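# Move capped bottles from crate to tray, upright

## Task

Take each bottle that has a cap out of the crate, set it standing upright on the tray, and keep the uncapped bottles in the crate. It fails if the crate or tray ends up tipped or shifted from its place. A bottle counts only if it stays put without the robot holding it. Anything the robot is touching at the end must not settle more than about a fingernail's width once released. Nothing may be dropped or knocked off the table.

## Robot and tools

Robot: two arms, left_arm and right_arm, each ending in a two-finger gripper. The fingers point along the gripper's own +z axis and close along its x axis. The reported hand position is the midpoint between the pads; fingertips extend 17.5 mm past it. A flat block juts about 9 cm from the last joint toward the gripper's -y side and rotates with it, so watch its clearance. Pure rotation commands pivot about the pad midpoint.

Frames: results report each gripper in a shared scene frame in metres, with orientation as a quaternion wxyz. Origin is on the table surface midway between the arms; +z is up, +x points out over the table, and left_arm sits on the +y side. The names left and right do not mean image sides. Printed positions can be off, more so at long reach.

The action row: 18 numbers, each in [-1, 1], always all 18 even if one arm is idle. Order: left dx, dy, dz, rx, ry, rz, left gripper position, force_limit, speed, then the same nine for the right arm. dx..rz are an offset, not a pose: a target relative to that gripper's pose in the most recent result showing it (or, before any such result, and for later calls inside one reply, relative to where the robot is when the action begins), expressed in the gripper's own axes. Scale: 1.0 equals 0.6 m for dx, dy, dz and 180 degrees for rx, ry, rz, which together form one rotation vector. All zeros is not idle: it pulls the arm back to the reference pose. To hold an arm still, send the offset back to where it should be in the first call, zeros later.

Gripper numbers (absolute settings, not offsets): position +1 is fully open (50 mm), about -0.65 means pads touching; send -1 to grasp, and the fingers stop on the object. force_limit maps -1, 0, +1 to roughly 20, 102, 185 N per pad (real grip may be ~17% higher). speed maps -1, 0, +1 to 20, 85, 150 mm/s of gap change. New force or speed only apply after the position number changes by at least 0.01. To keep a gripper unchanged, resend its previous three numbers; a 0 is a real command. To grip more softly, open first.

execute_actions, argument actions (a list with at most one item) plus optional pictures (boolean). Empty list: just report the state. {"rows": [[18 numbers], ...], "steps": n}: up to 15 rows and 15 steps of 1/30 s; each row is applied for one step, each measured from the same reference pose (not from the prior row), and the last row repeats if rows are fewer than steps (default 15). {"steps": n} alone: a wait of up to 300 steps counted from the previous result, including your thinking time. A rejected call sends nothing.

move, argument target (one 18-number row, offsets as above) and optional speed in m/s from 0.002 to 0.5 (default 0.25; rotation up to twice that in rad/s). Each gripper travels in a straight line, both arms finishing together, over 0.5 to 10 s; anything longer is cut at 10 s. It takes the shorter rotation. It does not avoid obstacles or the other arm, may lag, drift, or overshoot speed near full reach. Gripper numbers are applied at the start. Its result adds a move: line with the ending (done, off_target, moving, held, fault) and any limits (paced = pose clipped; held = safety check blocked steps, after which the arm may jump fast), plus each gripper's distance to its target.

wait, argument seconds 0 to 10: lets the simulation run with no new commands.

zoom_image, arguments camera (cam_high, cam_low, cam_left_wrist, cam_right_wrist) and region [x0, y0, x1, y1] in that camera's pixels from the top-left, at most 504x504. Images are 896x504.

finished_scene, argument scene (integer): closes the current scene irreversibly and grades it; the goal must already hold and keep holding.

Reading results: each step the commanded pose is clipped to within 70 mm and 16 degrees of the measured one; after an action the arm only continues to its last clipped pose, so big motions need follow-up. A Hand target line shows where the controller is heading. A pose unreachable line and HELD marks mean part of a command was withheld by the clearance check. object_status: 0 moving, 1 blocked while opening, 2 blocked while closing (a grasp; confirm this), 3 reached the setting or pads met (likely empty). position_measured in counts gives opening ≈ (250 - value) x 0.202 mm. A slipping grip re-closes automatically, except at force_limit -1, where status stays 2 even if the object fell out. MOTOR HOT warns of heating from holding loads; an OVER-TEMPERATURE FAULT brakes that arm until cool.

Avoid: torque at a joint's limit (145 N m for waist, shoulder, elbow; 36.4 N m for the wrist joints, object weight included) or 150 N external force causes a 10 s fault stop. The arms are stiff, so aiming even slightly below a firm surface can fault; approach contacts slowly. Never let the arms collide or press each other. Random tugs on held items or nudges to loose objects can occur. Don't tip or shove the crate or tray, drop or slam bottles, or knock anything off the table. Release bottles standing upright on the tray and move away so nothing relies on the gripper.

Each tool is called after "Emit:" as a command line: name --argument value for each argument, lists and objects as JSON in quotes; but a table of rows of numbers goes row by row, as --pt "numbers of a row", without its own name.

## Session

Emit:
execute_actions --actions '[]'

Scene clock: 0.00 s of 6600.00 s.
left_arm: end_effector_position=(+0.6211, +0.1076, +0.3749) position_measured=3 object_status=3 end_effector_quat_wxyz=(+0.445, +0.802, -0.076, +0.391) | right_arm: end_effector_position=(+0.4319, -0.5492, +0.3812) position_measured=3 object_status=3 end_effector_quat_wxyz=(-0.144, +0.928, -0.009, +0.344)
Joint positions: left_arm=[ 0.123  0.051 -0.479  1.555 -0.966 -2.83 ] | right_arm=[-0.569 -0.136  0.092 -0.66  -1.405 -0.937]
Joint velocities: left_arm=[-0.     0.001 -0.     0.001  0.     0.002] | right_arm=[-0.002 -0.001 -0.001  0.001  0.001  0.   ]
Hand target (left_arm): +0.621, +0.108, +0.375; +0.445, +0.802, -0.076, +0.391
Hand target (right_arm): +0.432, -0.549, +0.381; -0.144, +0.928, -0.009, +0.344

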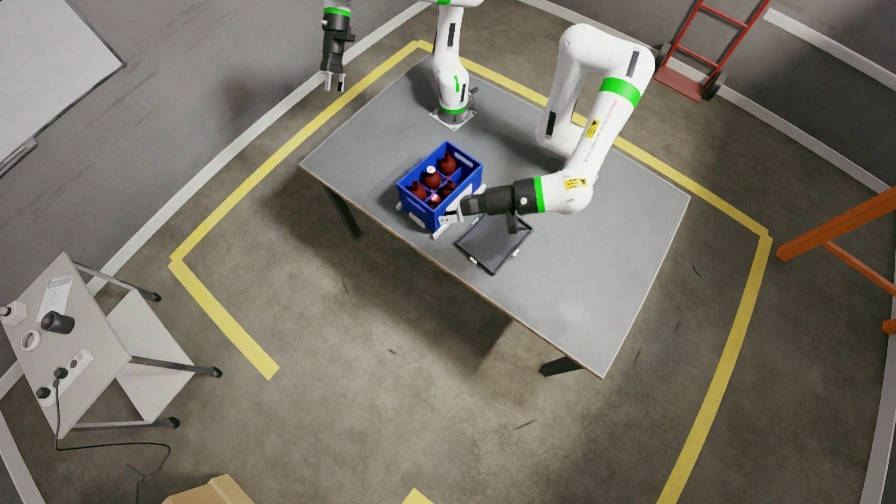

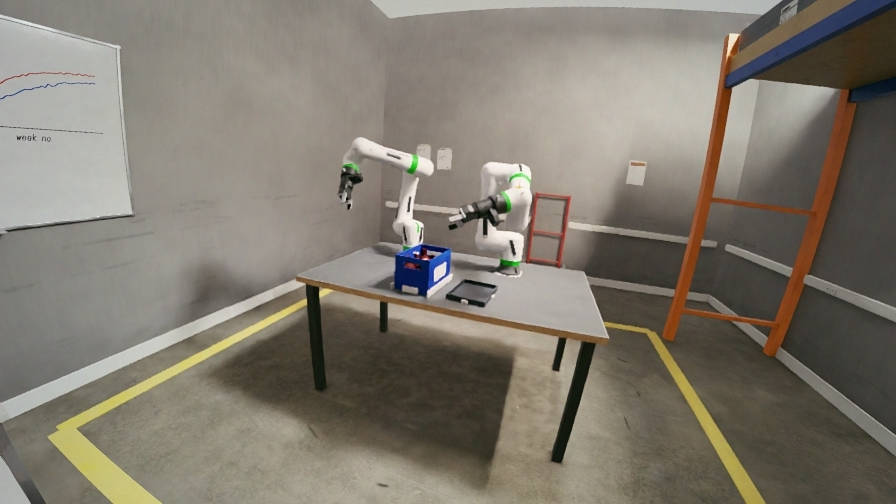

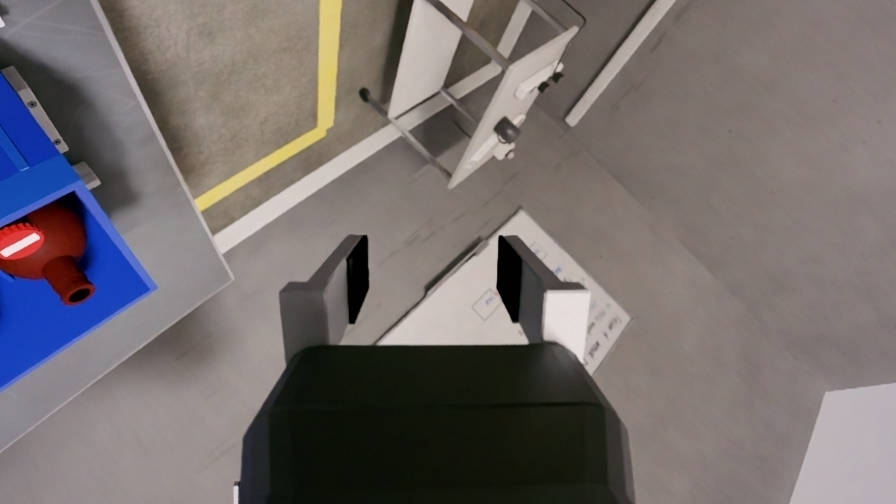

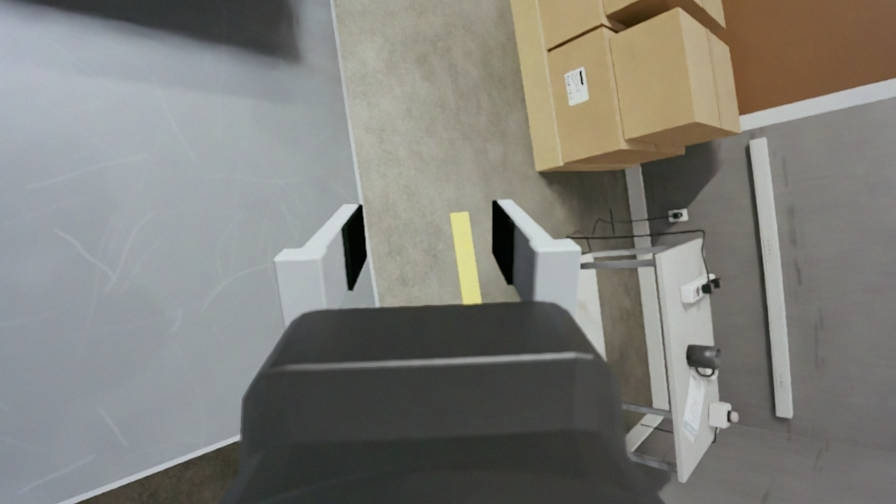

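Emit:
zoom_image --camera "cam_high" --region '[380, 130, 550, 280]'

Emit:
zoom_image --camera "cam_low" --region '[380, 230, 520, 315]'

Region (380, 130, 550, 280) of cam_high's 896x504 image, scaled by 2.965, with more detail than that image has; it fills the top 445 rows of this view, and the rest is white.

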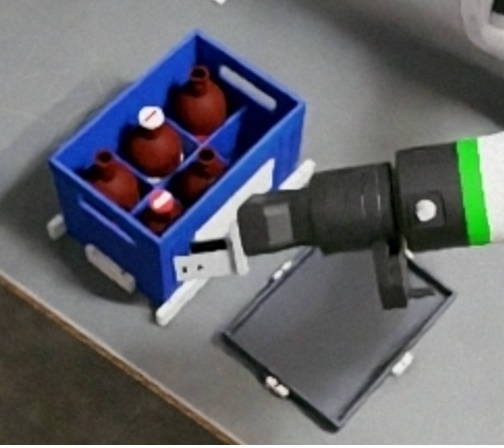

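Region (380, 230, 520, 315) of cam_low's 896x504 image, scaled by 3.600, with more detail than that image has; it fills the top 306 rows of this view, and the rest is white.

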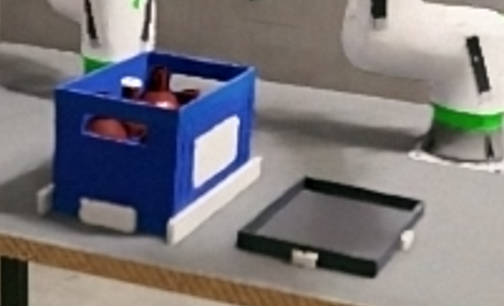

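Emit:
move --target '[-0.2795,0.215,0.0717,0.3036,-0.2668,-0.0519,1,0,0,-0.0927,-0.1484,0.0462,-0.0938,-0.2242,-0.0059,1,0,0]' --speed 0.35

Scene clock: 29.10 s of 6600.00 s.
left_arm: end_effector_position=(+0.4701, -0.0393, +0.3290) position_measured=3 object_status=3 end_effector_quat_wxyz=(-0.001, +1.000, +0.001, +0.001) | right_arm: end_effector_position=(+0.3998, -0.4505, +0.3502) position_measured=3 object_status=3 end_effector_quat_wxyz=(-0.000, +1.000, -0.000, +0.001)
Joint positions: left_arm=[-0.399  0.488  0.748 -0.004 -1.83  -1.142] | right_arm=[ 0.093 -0.027  0.168 -0.001 -1.764 -1.559]
Joint velocities: left_arm=[-0.002  0.01   0.015 -0.003 -0.012  0.001] | right_arm=[ 0.001  0.001  0.001  0.001  0.001 -0.   ]
Hand target (left_arm): +0.470, -0.039, +0.329; -0.002, +1.000, +0.001, +0.001
Hand target (right_arm): +0.400, -0.450, +0.350; -0.000, +1.000, -0.000, +0.001
Off the commanded pose (left_arm): 0.001 m, 0 deg.
Off the commanded pose (right_arm): 0.000 m, 0 deg.
After step 90, 23.60 s passed at rest.
move: done
camera_calibration (this result's frames):
cam_left_wrist: T_world_to_cam=[[0.99871, 0.0263861, 0.0433775, -0.485776], [0.0151548, -0.970327, 0.241321, -0.111304], [0.0484579, -0.240352, -0.969475, 0.435525], [0, 0, 0, 1]] pos_world=[0.465732, 0.00949586, 0.470162]
cam_right_wrist: T_world_to_cam=[[0.999818, -0.0119354, 0.0148954, -0.414322], [-0.0158563, -0.953787, 0.300066, -0.534728], [0.0106257, -0.300248, -0.953802, 0.342928], [0, 0, 0, 1]] pos_world=[0.402124, -0.411998, 0.493711]

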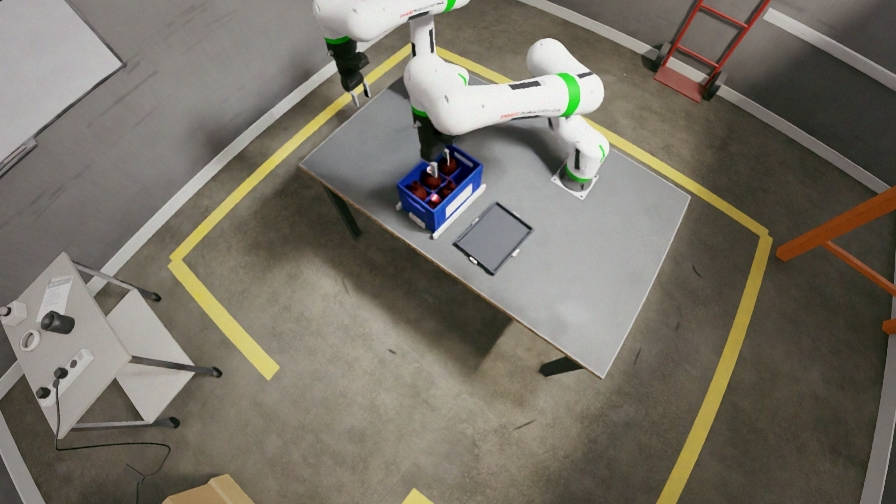

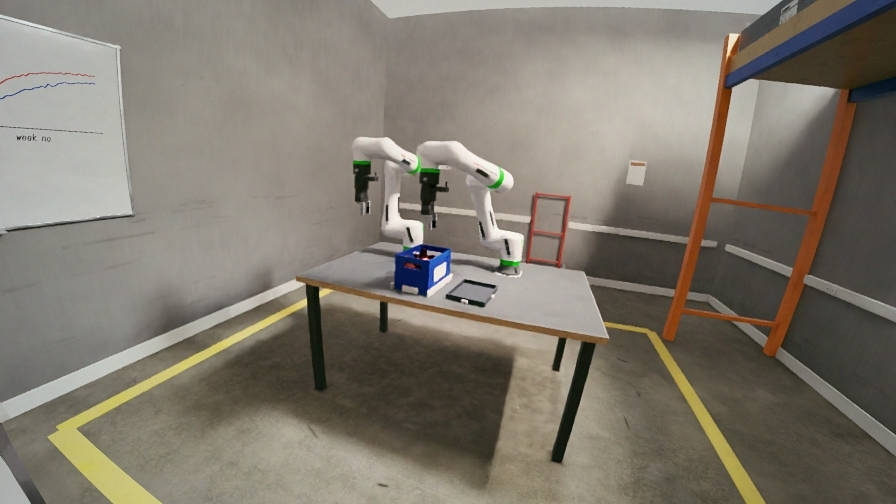

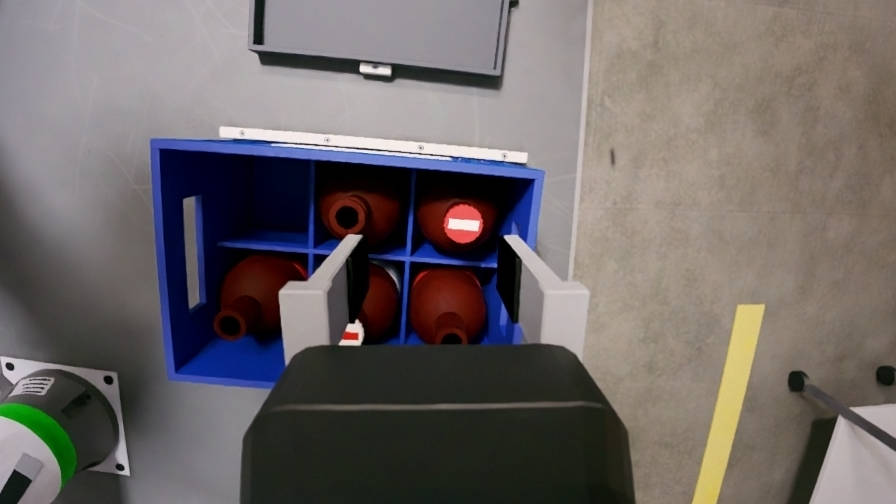

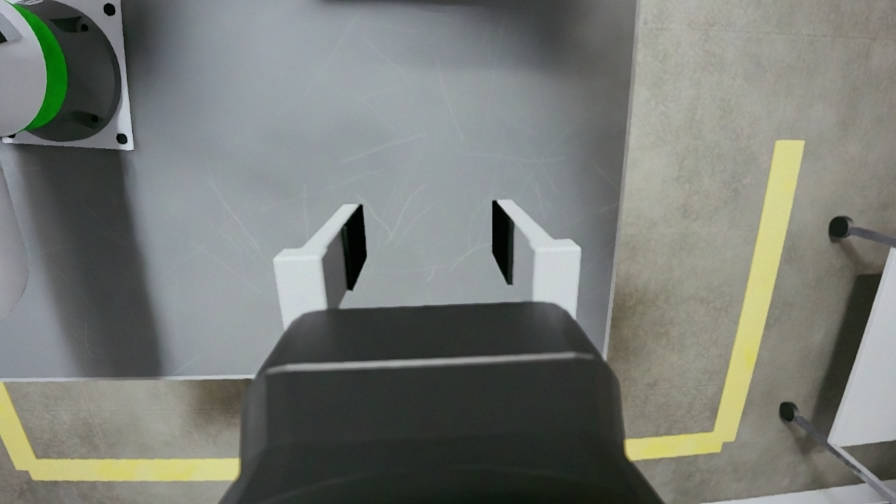

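Emit:
move --target '[0.0383,0.0078,0.1567,0,0,0,0.7,0,0,0,0,0,0,0,0,0.7,0,0]' --speed 0.25

Scene clock: 41.77 s of 6600.00 s.
left_arm: end_effector_position=(+0.4933, -0.0437, +0.2352) position_measured=48 object_status=3 end_effector_quat_wxyz=(-0.002, +1.000, +0.001, +0.001) | right_arm: end_effector_position=(+0.3998, -0.4504, +0.3502) position_measured=48 object_status=3 end_effector_quat_wxyz=(-0.000, +1.000, -0.000, +0.001)
Joint positions: left_arm=[-0.39   0.511  0.559 -0.004 -1.619 -1.15 ] | right_arm=[ 0.093 -0.027  0.168 -0.001 -1.764 -1.559]
Joint velocities: left_arm=[ 0.     0.001 -0.003  0.001  0.005 -0.001] | right_arm=[-0.001  0.     0.001  0.    -0.001  0.   ]
Hand target (left_arm): +0.493, -0.044, +0.235; -0.001, +1.000, +0.001, +0.001
Hand target (right_arm): +0.400, -0.450, +0.350; -0.000, +1.000, -0.000, +0.001
Off the commanded pose (left_arm): 0.000 m, 0 deg.
Off the commanded pose (right_arm): 0.000 m, 0 deg.
After step 90, 8.77 s passed at rest.
move: done
camera_calibration (this result's frames):
cam_left_wrist: T_world_to_cam=[[0.998712, 0.0263538, 0.0433635, -0.504778], [0.0151281, -0.970334, 0.241295, -0.0933103], [0.0484361, -0.240328, -0.969483, 0.342402], [0, 0, 0, 1]] pos_world=[0.488954, 0.00504936, 0.376357]
cam_right_wrist: T_world_to_cam=[[0.999819, -0.0119276, 0.0148363, -0.414298], [-0.0158313, -0.953781, 0.300084, -0.53473], [0.0105713, -0.300265, -0.953797, 0.342939], [0, 0, 0, 1]] pos_world=[0.402132, -0.411984, 0.493705]

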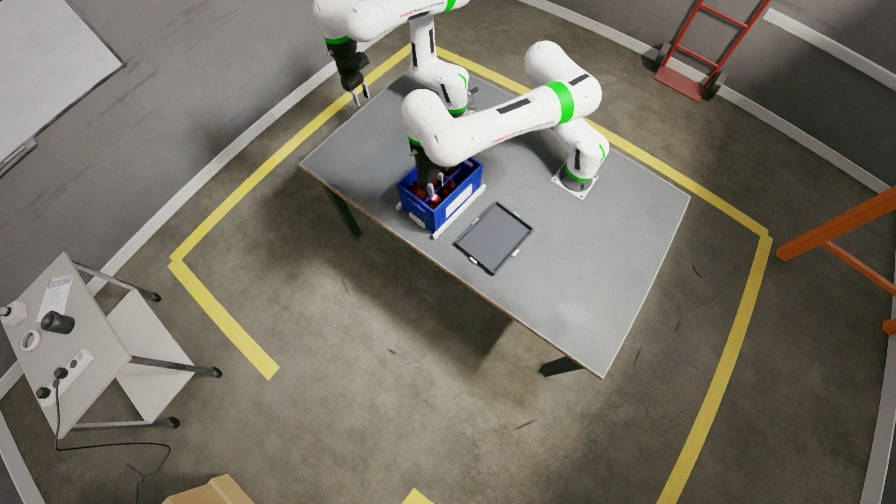

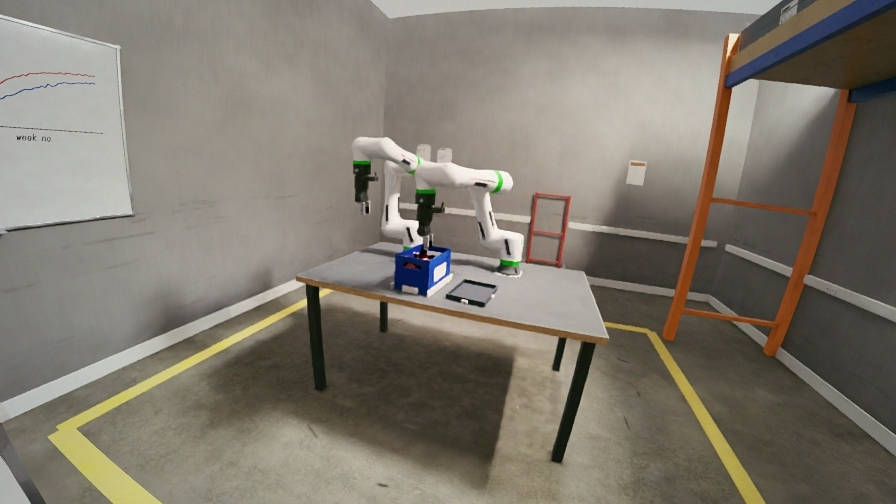

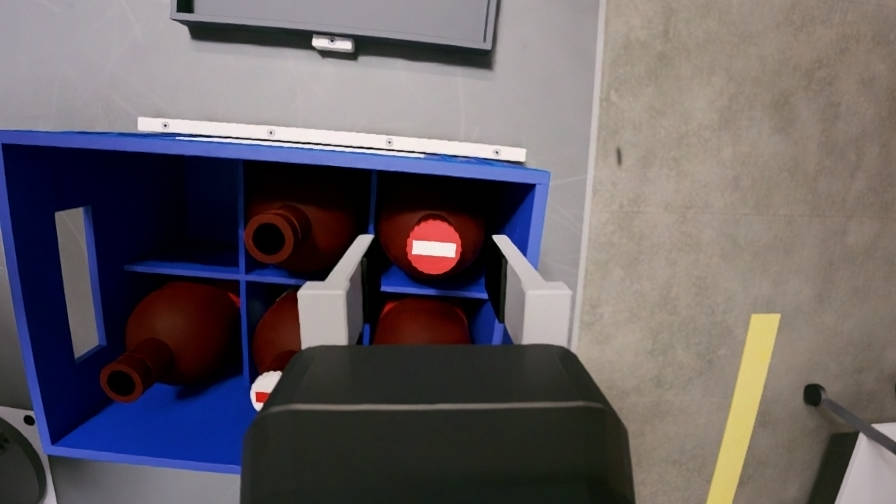

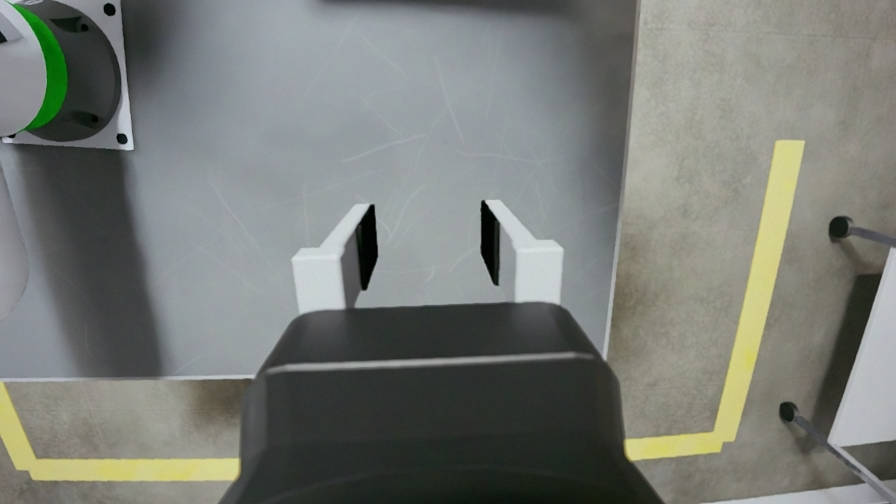

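Emit:
zoom_image --camera "cam_left_wrist" --region '[280, 150, 600, 360]'

Emit:
zoom_image --camera "cam_low" --region '[385, 190, 465, 300]'

Region (280, 150, 600, 360) of cam_left_wrist's 896x504 image, scaled by 1.575, with more detail than that image has; it fills the top 331 rows of this view, and the rest is white.

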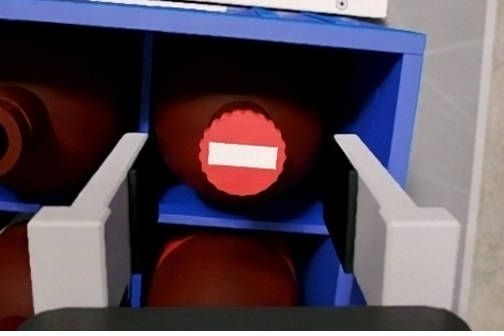

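Region (385, 190, 465, 300) of cam_low's 896x504 image, scaled by 4.582, with more detail than that image has; it fills the left 367 columns of this view, and the rest is white.

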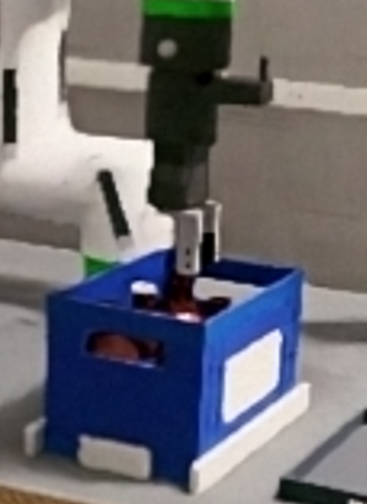

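Emit:
move --target '[0.001,0.011,0.123,0,0,0,0.7,0,0,0,0,0,0,0,0,0.7,0,0]' --speed 0.12

Scene clock: 52.30 s of 6600.00 s.
left_arm: end_effector_position=(+0.4942, -0.0501, +0.1615) position_measured=48 object_status=3 end_effector_quat_wxyz=(-0.002, +1.000, +0.001, +0.001) | right_arm: end_effector_position=(+0.3998, -0.4505, +0.3502) position_measured=48 object_status=3 end_effector_quat_wxyz=(-0.000, +1.000, -0.000, +0.001)
Joint positions: left_arm=[-0.399  0.53   0.416 -0.004 -1.456 -1.14 ] | right_arm=[ 0.093 -0.027  0.168 -0.001 -1.764 -1.559]
Joint velocities: left_arm=[-0.     0.001 -0.003  0.001  0.001 -0.001] | right_arm=[ 0.    -0.    -0.     0.001 -0.001 -0.   ]
Hand target (left_arm): +0.494, -0.050, +0.161; -0.002, +1.000, +0.001, +0.001
Hand target (right_arm): +0.400, -0.450, +0.350; -0.000, +1.000, -0.000, +0.001
Off the commanded pose (left_arm): 0.000 m, 0 deg.
Off the commanded pose (right_arm): 0.000 m, 0 deg.
After step 90, 6.50 s passed at rest.
move: done
camera_calibration (this result's frames):
cam_left_wrist: T_world_to_cam=[[0.998712, 0.0263224, 0.043387, -0.502248], [0.0150941, -0.970345, 0.241251, -0.0817338], [0.0484507, -0.240285, -0.969492, 0.26939], [0, 0, 0, 1]] pos_world=[0.489783, -0.00135931, 0.302681]
cam_right_wrist: T_world_to_cam=[[0.999818, -0.011939, 0.0149102, -0.414332], [-0.0158644, -0.953781, 0.300084, -0.534737], [0.0106384, -0.300266, -0.953796, 0.342919], [0, 0, 0, 1]] pos_world=[0.402125, -0.412001, 0.493719]

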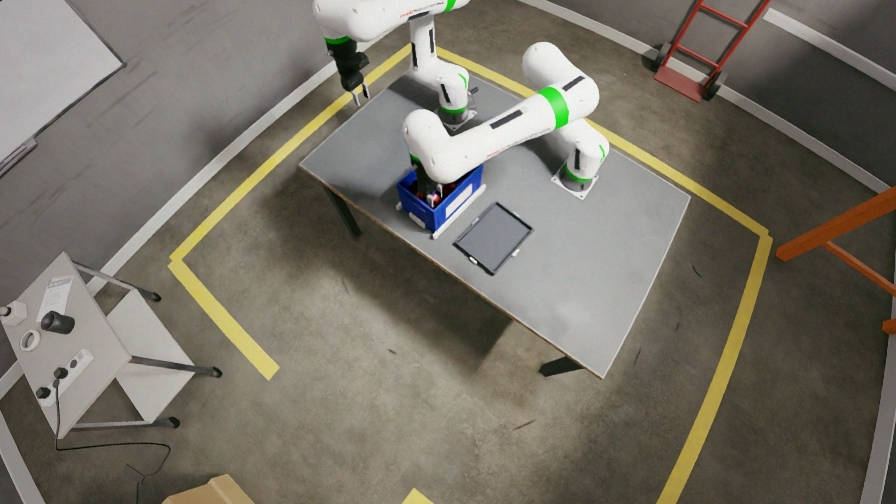

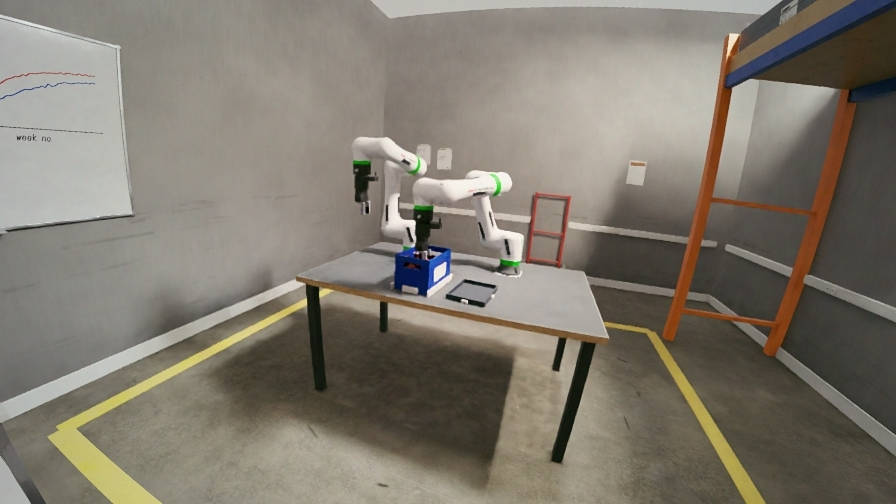

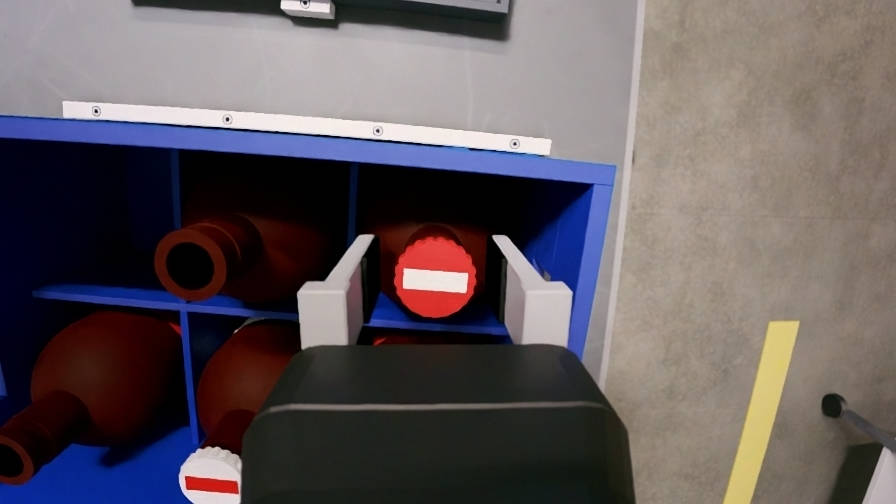

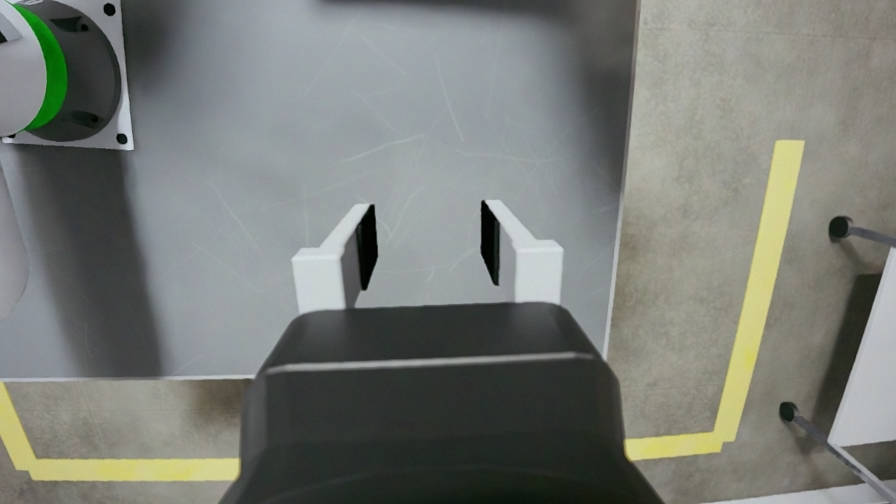

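Emit:
execute_actions --actions '[{"rows":[[0,0.001,0.004,0,0,0,0.7,0,0,0,0,0,0,0,0,0.7,0,0],[0,0.002,0.008,0,0,0,0.7,0,0,0,0,0,0,0,0,0.7,0,0],[0,0.0025,0.012,0,0,0,0.7,0,0,0,0,0,0,0,0,0.7,0,0],[0,0.0025,0.012,0,0,0,0.7,0,0,0,0,0,0,0,0,0.7,0,0],[0,0.0025,0.012,0,0,0,0.7,0,0,0,0,0,0,0,0,0.7,0,0],[0,0.0025,0.012,0,0,0,0.7,0,0,0,0,0,0,0,0,0.7,0,0],[0,0.0025,0.012,0,0,0,0.7,0,0,0,0,0,0,0,0,0.7,0,0],[0,0.0025,0.012,0,0,0,-1,0,-0.5,0,0,0,0,0,0,0.7,0,0]],"steps":15}]' --pictures false

Emit:
execute_actions --actions '[{"steps":12}]'

Scene clock: 55.93 s of 6600.00 s.
left_arm: end_effector_position=(+0.4942, -0.0516, +0.1544) position_measured=113 object_status=0 end_effector_quat_wxyz=(-0.001, +1.000, +0.001, +0.001) | right_arm: end_effector_position=(+0.3998, -0.4504, +0.3502) position_measured=48 object_status=3 end_effector_quat_wxyz=(-0.000, +1.000, -0.000, +0.001)
Joint positions: left_arm=[-0.401  0.535  0.406 -0.004 -1.442 -1.138] | right_arm=[ 0.093 -0.027  0.168 -0.001 -1.764 -1.559]
Joint velocities: left_arm=[ 0.     0.    -0.001  0.     0.     0.   ] | right_arm=[-0.001 -0.    -0.001  0.    -0.002 -0.   ]
Hand target (left_arm): +0.494, -0.052, +0.154; -0.002, +1.000, +0.001, +0.001
Hand target (right_arm): +0.400, -0.450, +0.350; -0.000, +1.000, -0.000, +0.001
Off the commanded pose (left_arm): 0.000 m, 0 deg.
Off the commanded pose (right_arm): 0.000 m, 0 deg.
Steps of this call (steps 1 to 90: nothing new was sent; then 0.13 s passed at rest; steps 91 to 105: all 15 steps of this action). Readings (end_effector_position | what the end effector reports):
91: left_arm (+0.4942, -0.0502, +0.1613) | right_arm (+0.3998, -0.4504, +0.3502) | left_arm position_measured=48 object_status=3 | right_arm position_measured=48 object_status=3
92: left_arm (+0.4942, -0.0504, +0.1607) | right_arm (+0.3998, -0.4504, +0.3502) | left_arm position_measured=48 object_status=3 | right_arm position_measured=48 object_status=3
94: left_arm (+0.4941, -0.0509, +0.1580) | right_arm (+0.3998, -0.4504, +0.3502) | left_arm position_measured=48 object_status=3 | right_arm position_measured=48 object_status=3
98: left_arm (+0.4942, -0.0515, +0.1551) | right_arm (+0.3998, -0.4504, +0.3502) | left_arm position_measured=53 object_status=0 | right_arm position_measured=48 object_status=3
105: the state above

Scene clock: 56.33 s of 6600.00 s.
left_arm: end_effector_position=(+0.4942, -0.0516, +0.1544) position_measured=123 object_status=2 end_effector_quat_wxyz=(-0.002, +1.000, +0.001, +0.001) | right_arm: end_effector_position=(+0.3998, -0.4504, +0.3502) position_measured=48 object_status=3 end_effector_quat_wxyz=(-0.000, +1.000, -0.000, +0.001)
Joint positions: left_arm=[-0.401  0.535  0.406 -0.004 -1.442 -1.138] | right_arm=[ 0.093 -0.027  0.168 -0.001 -1.764 -1.559]
Joint velocities: left_arm=[-0.     0.    -0.    -0.     0.    -0.001] | right_arm=[ 0.001  0.     0.001 -0.     0.    -0.001]
Hand target (left_arm): +0.494, -0.052, +0.154; -0.002, +1.000, +0.001, +0.001
Hand target (right_arm): +0.400, -0.450, +0.350; -0.000, +1.000, -0.000, +0.001
Off the commanded pose (left_arm): 0.000 m, 0 deg.
Off the commanded pose (right_arm): 0.000 m, 0 deg.
Steps of this call (steps 1 to 12: nothing new was sent). Readings (end_effector_position | what the end effector reports):
1: left_arm (+0.4942, -0.0516, +0.1544) | right_arm (+0.3998, -0.4504, +0.3502) | left_arm position_measured=122 object_status=0 | right_arm position_measured=48 object_status=3
2: left_arm (+0.4942, -0.0516, +0.1544) | right_arm (+0.3998, -0.4504, +0.3502) | left_arm position_measured=123 object_status=0 | right_arm position_measured=48 object_status=3
4: left_arm (+0.4942, -0.0517, +0.1544) | right_arm (+0.3998, -0.4504, +0.3502) | left_arm position_measured=123 object_status=0 | right_arm position_measured=48 object_status=3
8: left_arm (+0.4942, -0.0516, +0.1544) | right_arm (+0.3998, -0.4504, +0.3502) | left_arm position_measured=123 object_status=2 | right_arm position_measured=48 object_status=3
12: the state above
camera_calibration (this result's frames):
cam_left_wrist: T_world_to_cam=[[0.998711, 0.0263207, 0.0433974, -0.501922], [0.0150896, -0.970344, 0.241258, -0.0814375], [0.0484605, -0.240293, -0.96949, 0.262051], [0, 0, 0, 1]] pos_world=[0.489805, -0.00284247, 0.295486]
cam_right_wrist: T_world_to_cam=[[0.999819, -0.0119277, 0.0148363, -0.414298], [-0.0158314, -0.953781, 0.300084, -0.53473], [0.0105713, -0.300265, -0.953797, 0.342939], [0, 0, 0, 1]] pos_world=[0.402132, -0.411984, 0.493705]

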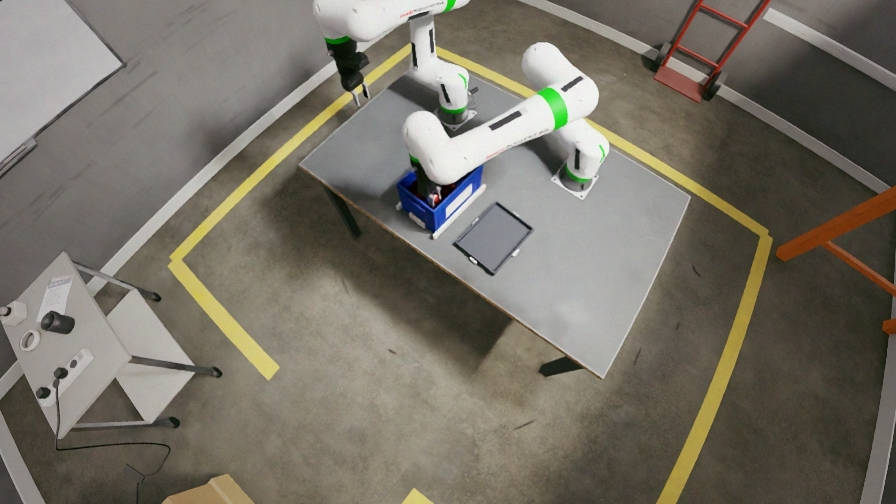

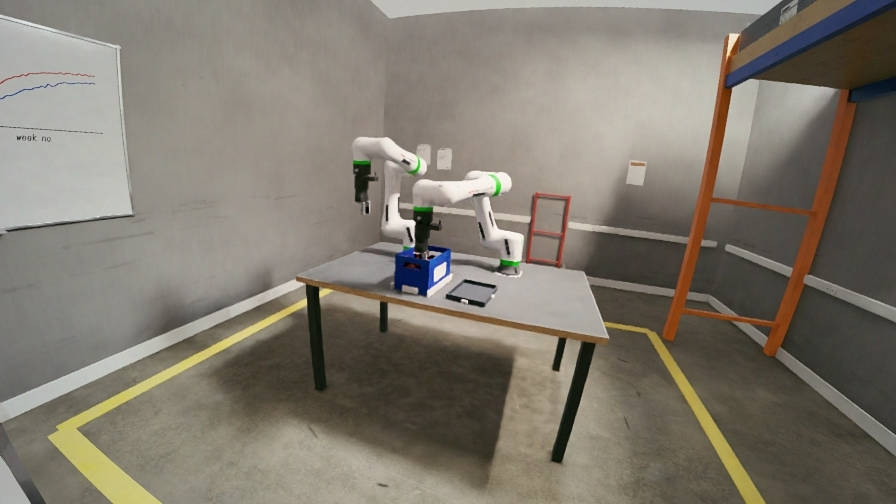

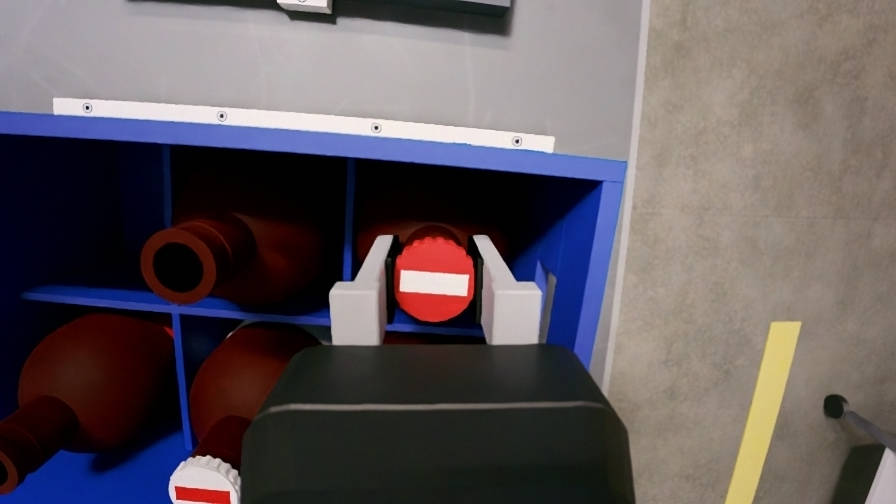

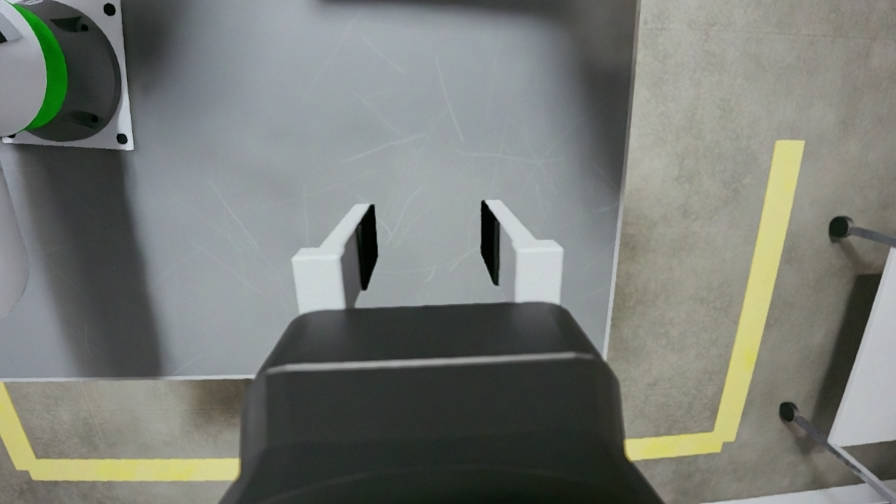

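Emit:
move --target '[0,0,-0.32,0,0,0,-1,0,-0.5,0,0,0,0,0,0,0.7,0,0]' --speed 0.15

Emit:
zoom_image --camera "cam_low" --region '[380, 190, 510, 310]'

Emit:
zoom_image --camera "cam_high" --region '[440, 190, 545, 285]'

Scene clock: 60.83 s of 6600.00 s.
left_arm: end_effector_position=(+0.4936, -0.0521, +0.3463) position_measured=123 object_status=2 end_effector_quat_wxyz=(-0.001, +1.000, +0.001, +0.001) | right_arm: end_effector_position=(+0.3998, -0.4505, +0.3502) position_measured=48 object_status=3 end_effector_quat_wxyz=(-0.000, +1.000, -0.000, +0.001)
Joint positions: left_arm=[-0.402  0.603  0.965 -0.004 -1.931 -1.139] | right_arm=[ 0.093 -0.027  0.168 -0.001 -1.764 -1.559]
Joint velocities: left_arm=[-0.     0.006  0.013 -0.001 -0.009 -0.001] | right_arm=[0.001 0.001 0.    0.001 0.001 0.   ]
Hand target (left_arm): +0.494, -0.052, +0.346; -0.002, +1.000, +0.001, +0.001
Hand target (right_arm): +0.400, -0.450, +0.350; -0.000, +1.000, -0.000, +0.001
Off the commanded pose (left_arm): 0.000 m, 0 deg.
Off the commanded pose (right_arm): 0.000 m, 0 deg.
move: done
camera_calibration (this result's frames):
cam_left_wrist: T_world_to_cam=[[0.998703, 0.0263982, 0.0435387, -0.509644], [0.0151234, -0.970306, 0.241407, -0.128218], [0.0486186, -0.240436, -0.969447, 0.447927], [0, 0, 0, 1]] pos_world=[0.489144, -0.0032594, 0.487384]
cam_right_wrist: T_world_to_cam=[[0.999818, -0.0119392, 0.0149099, -0.414332], [-0.0158645, -0.953781, 0.300084, -0.534737], [0.010638, -0.300266, -0.953796, 0.342919], [0, 0, 0, 1]] pos_world=[0.402125, -0.412001, 0.493719]

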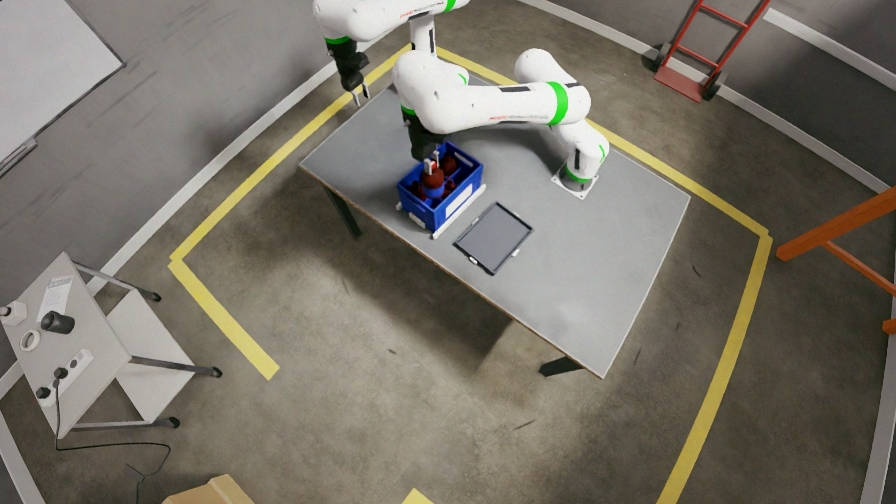

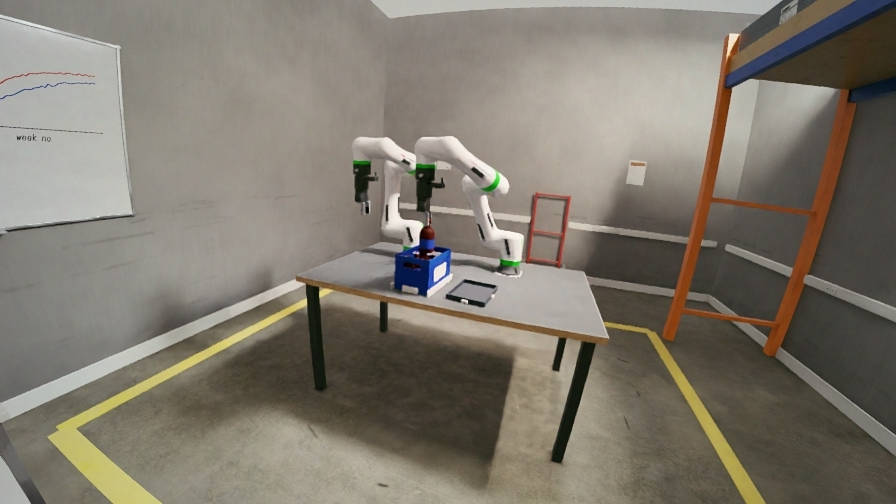

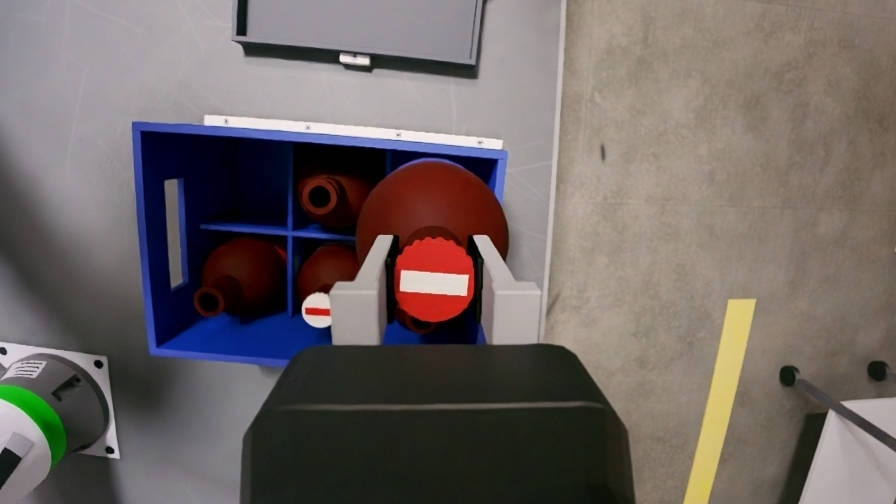

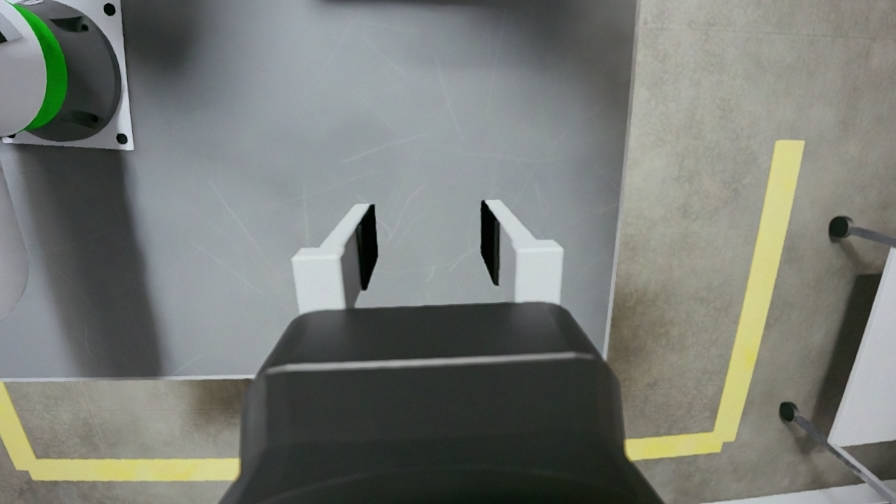

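Region (380, 190, 510, 310) of cam_low's 896x504 image, scaled by 3.877, with more detail than that image has; it fills the top 465 rows of this view, and the rest is white.

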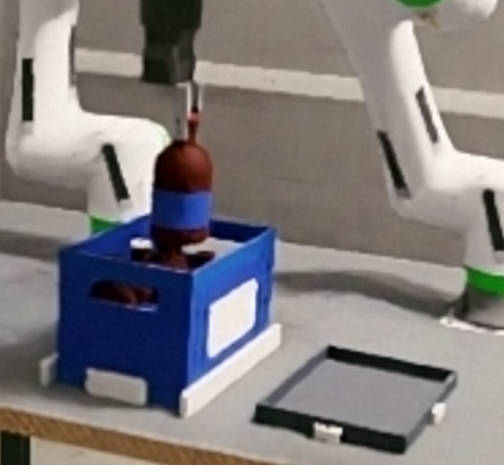

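Region (440, 190, 545, 285) of cam_high's 896x504 image, scaled by 4.800, with more detail than that image has; it fills the top 456 rows of this view, and the rest is white.

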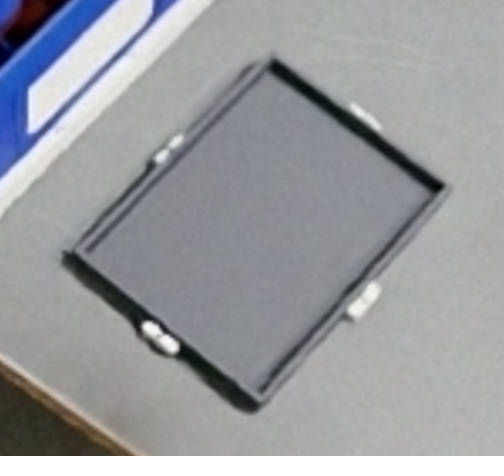

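Emit:
move --target '[-0.2227,-0.445,0.055,0,0,0,-1,0,-0.5,0.005,-0.521,0.183,0,0,0,0.7,0,0]' --speed 0.25

Scene clock: 74.63 s of 6600.00 s.
left_arm: end_effector_position=(+0.3600, +0.2147, +0.3134) position_measured=123 object_status=2 end_effector_quat_wxyz=(-0.001, +1.000, +0.001, +0.001) | right_arm: end_effector_position=(+0.4029, -0.1380, +0.2406) position_measured=48 object_status=3 end_effector_quat_wxyz=(-0.000, +1.000, -0.000, +0.001)
Joint positions: left_arm=[ 0.064 -0.103  0.011 -0.003 -1.683 -1.604] | right_arm=[ 0.805  0.001 -0.06   0.    -1.508 -2.271]
Joint velocities: left_arm=[ 0.005 -0.003 -0.002  0.002  0.001 -0.006] | right_arm=[ 0.003  0.001  0.001  0.001  0.001 -0.001]
Hand target (left_arm): +0.360, +0.215, +0.313; -0.001, +1.000, +0.001, +0.001
Hand target (right_arm): +0.403, -0.138, +0.241; -0.000, +1.000, -0.000, +0.001
Off the commanded pose (left_arm): 0.001 m, 0 deg.
Off the commanded pose (right_arm): 0.000 m, 0 deg.
After step 100, 8.60 s passed at rest.
move: done
camera_calibration (this result's frames):
cam_left_wrist: T_world_to_cam=[[0.998714, 0.0264237, 0.0432651, -0.381787], [0.0151989, -0.970229, 0.241711, 0.14043], [0.0483639, -0.240743, -0.969383, 0.486852], [0, 0, 0, 1]] pos_world=[0.355615, 0.263543, 0.454521]
cam_right_wrist: T_world_to_cam=[[0.99982, -0.0119584, 0.0147544, -0.412068], [-0.0158322, -0.953895, 0.299722, -0.203756], [0.0104899, -0.299902, -0.953912, 0.332327], [0, 0, 0, 1]] pos_world=[0.405282, -0.0996245, 0.384161]

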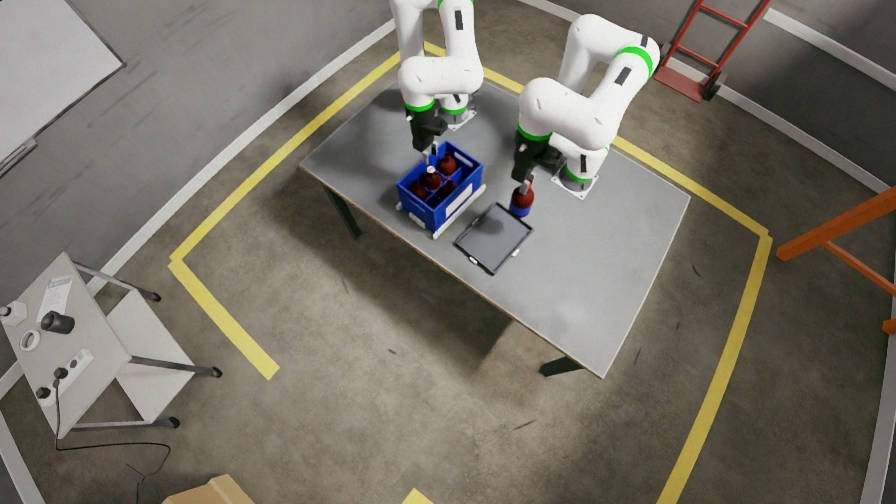

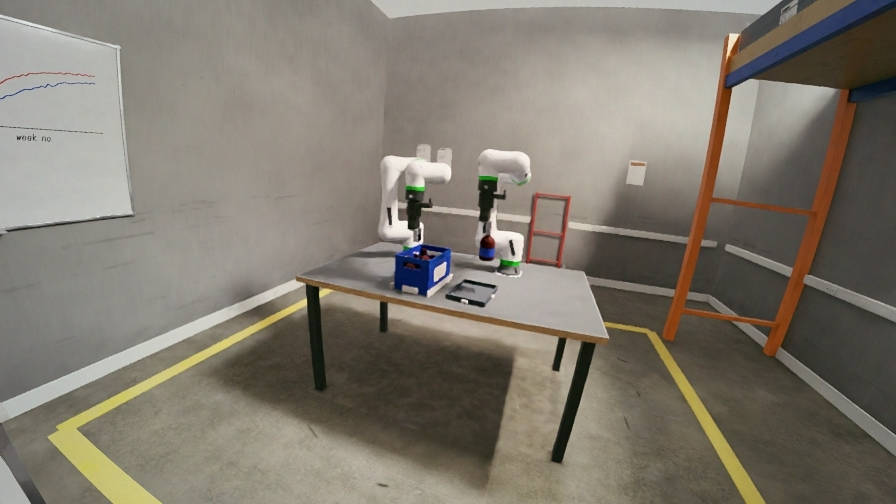

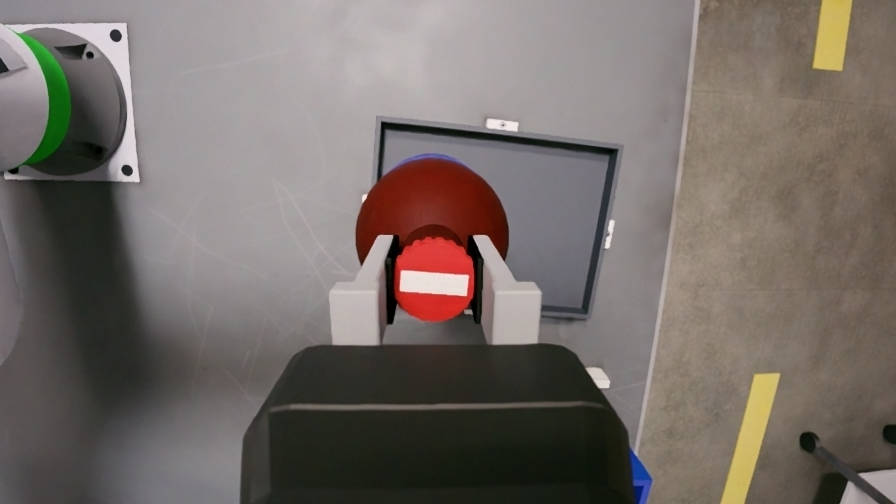

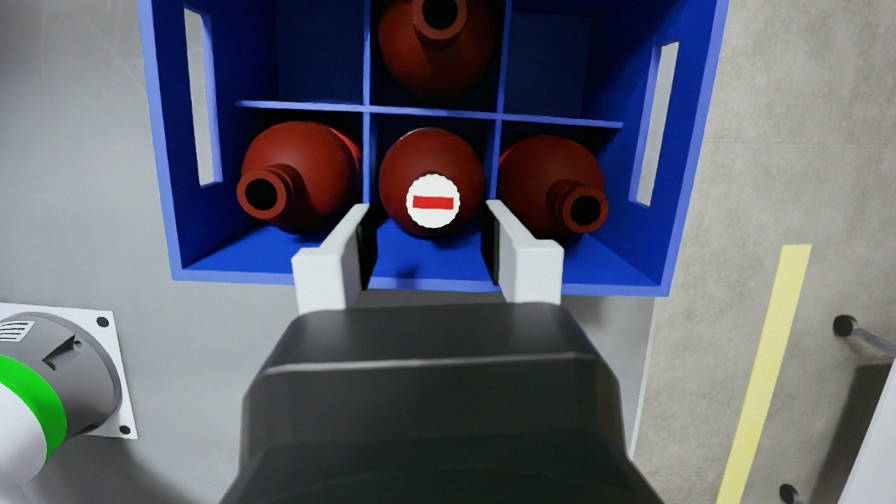

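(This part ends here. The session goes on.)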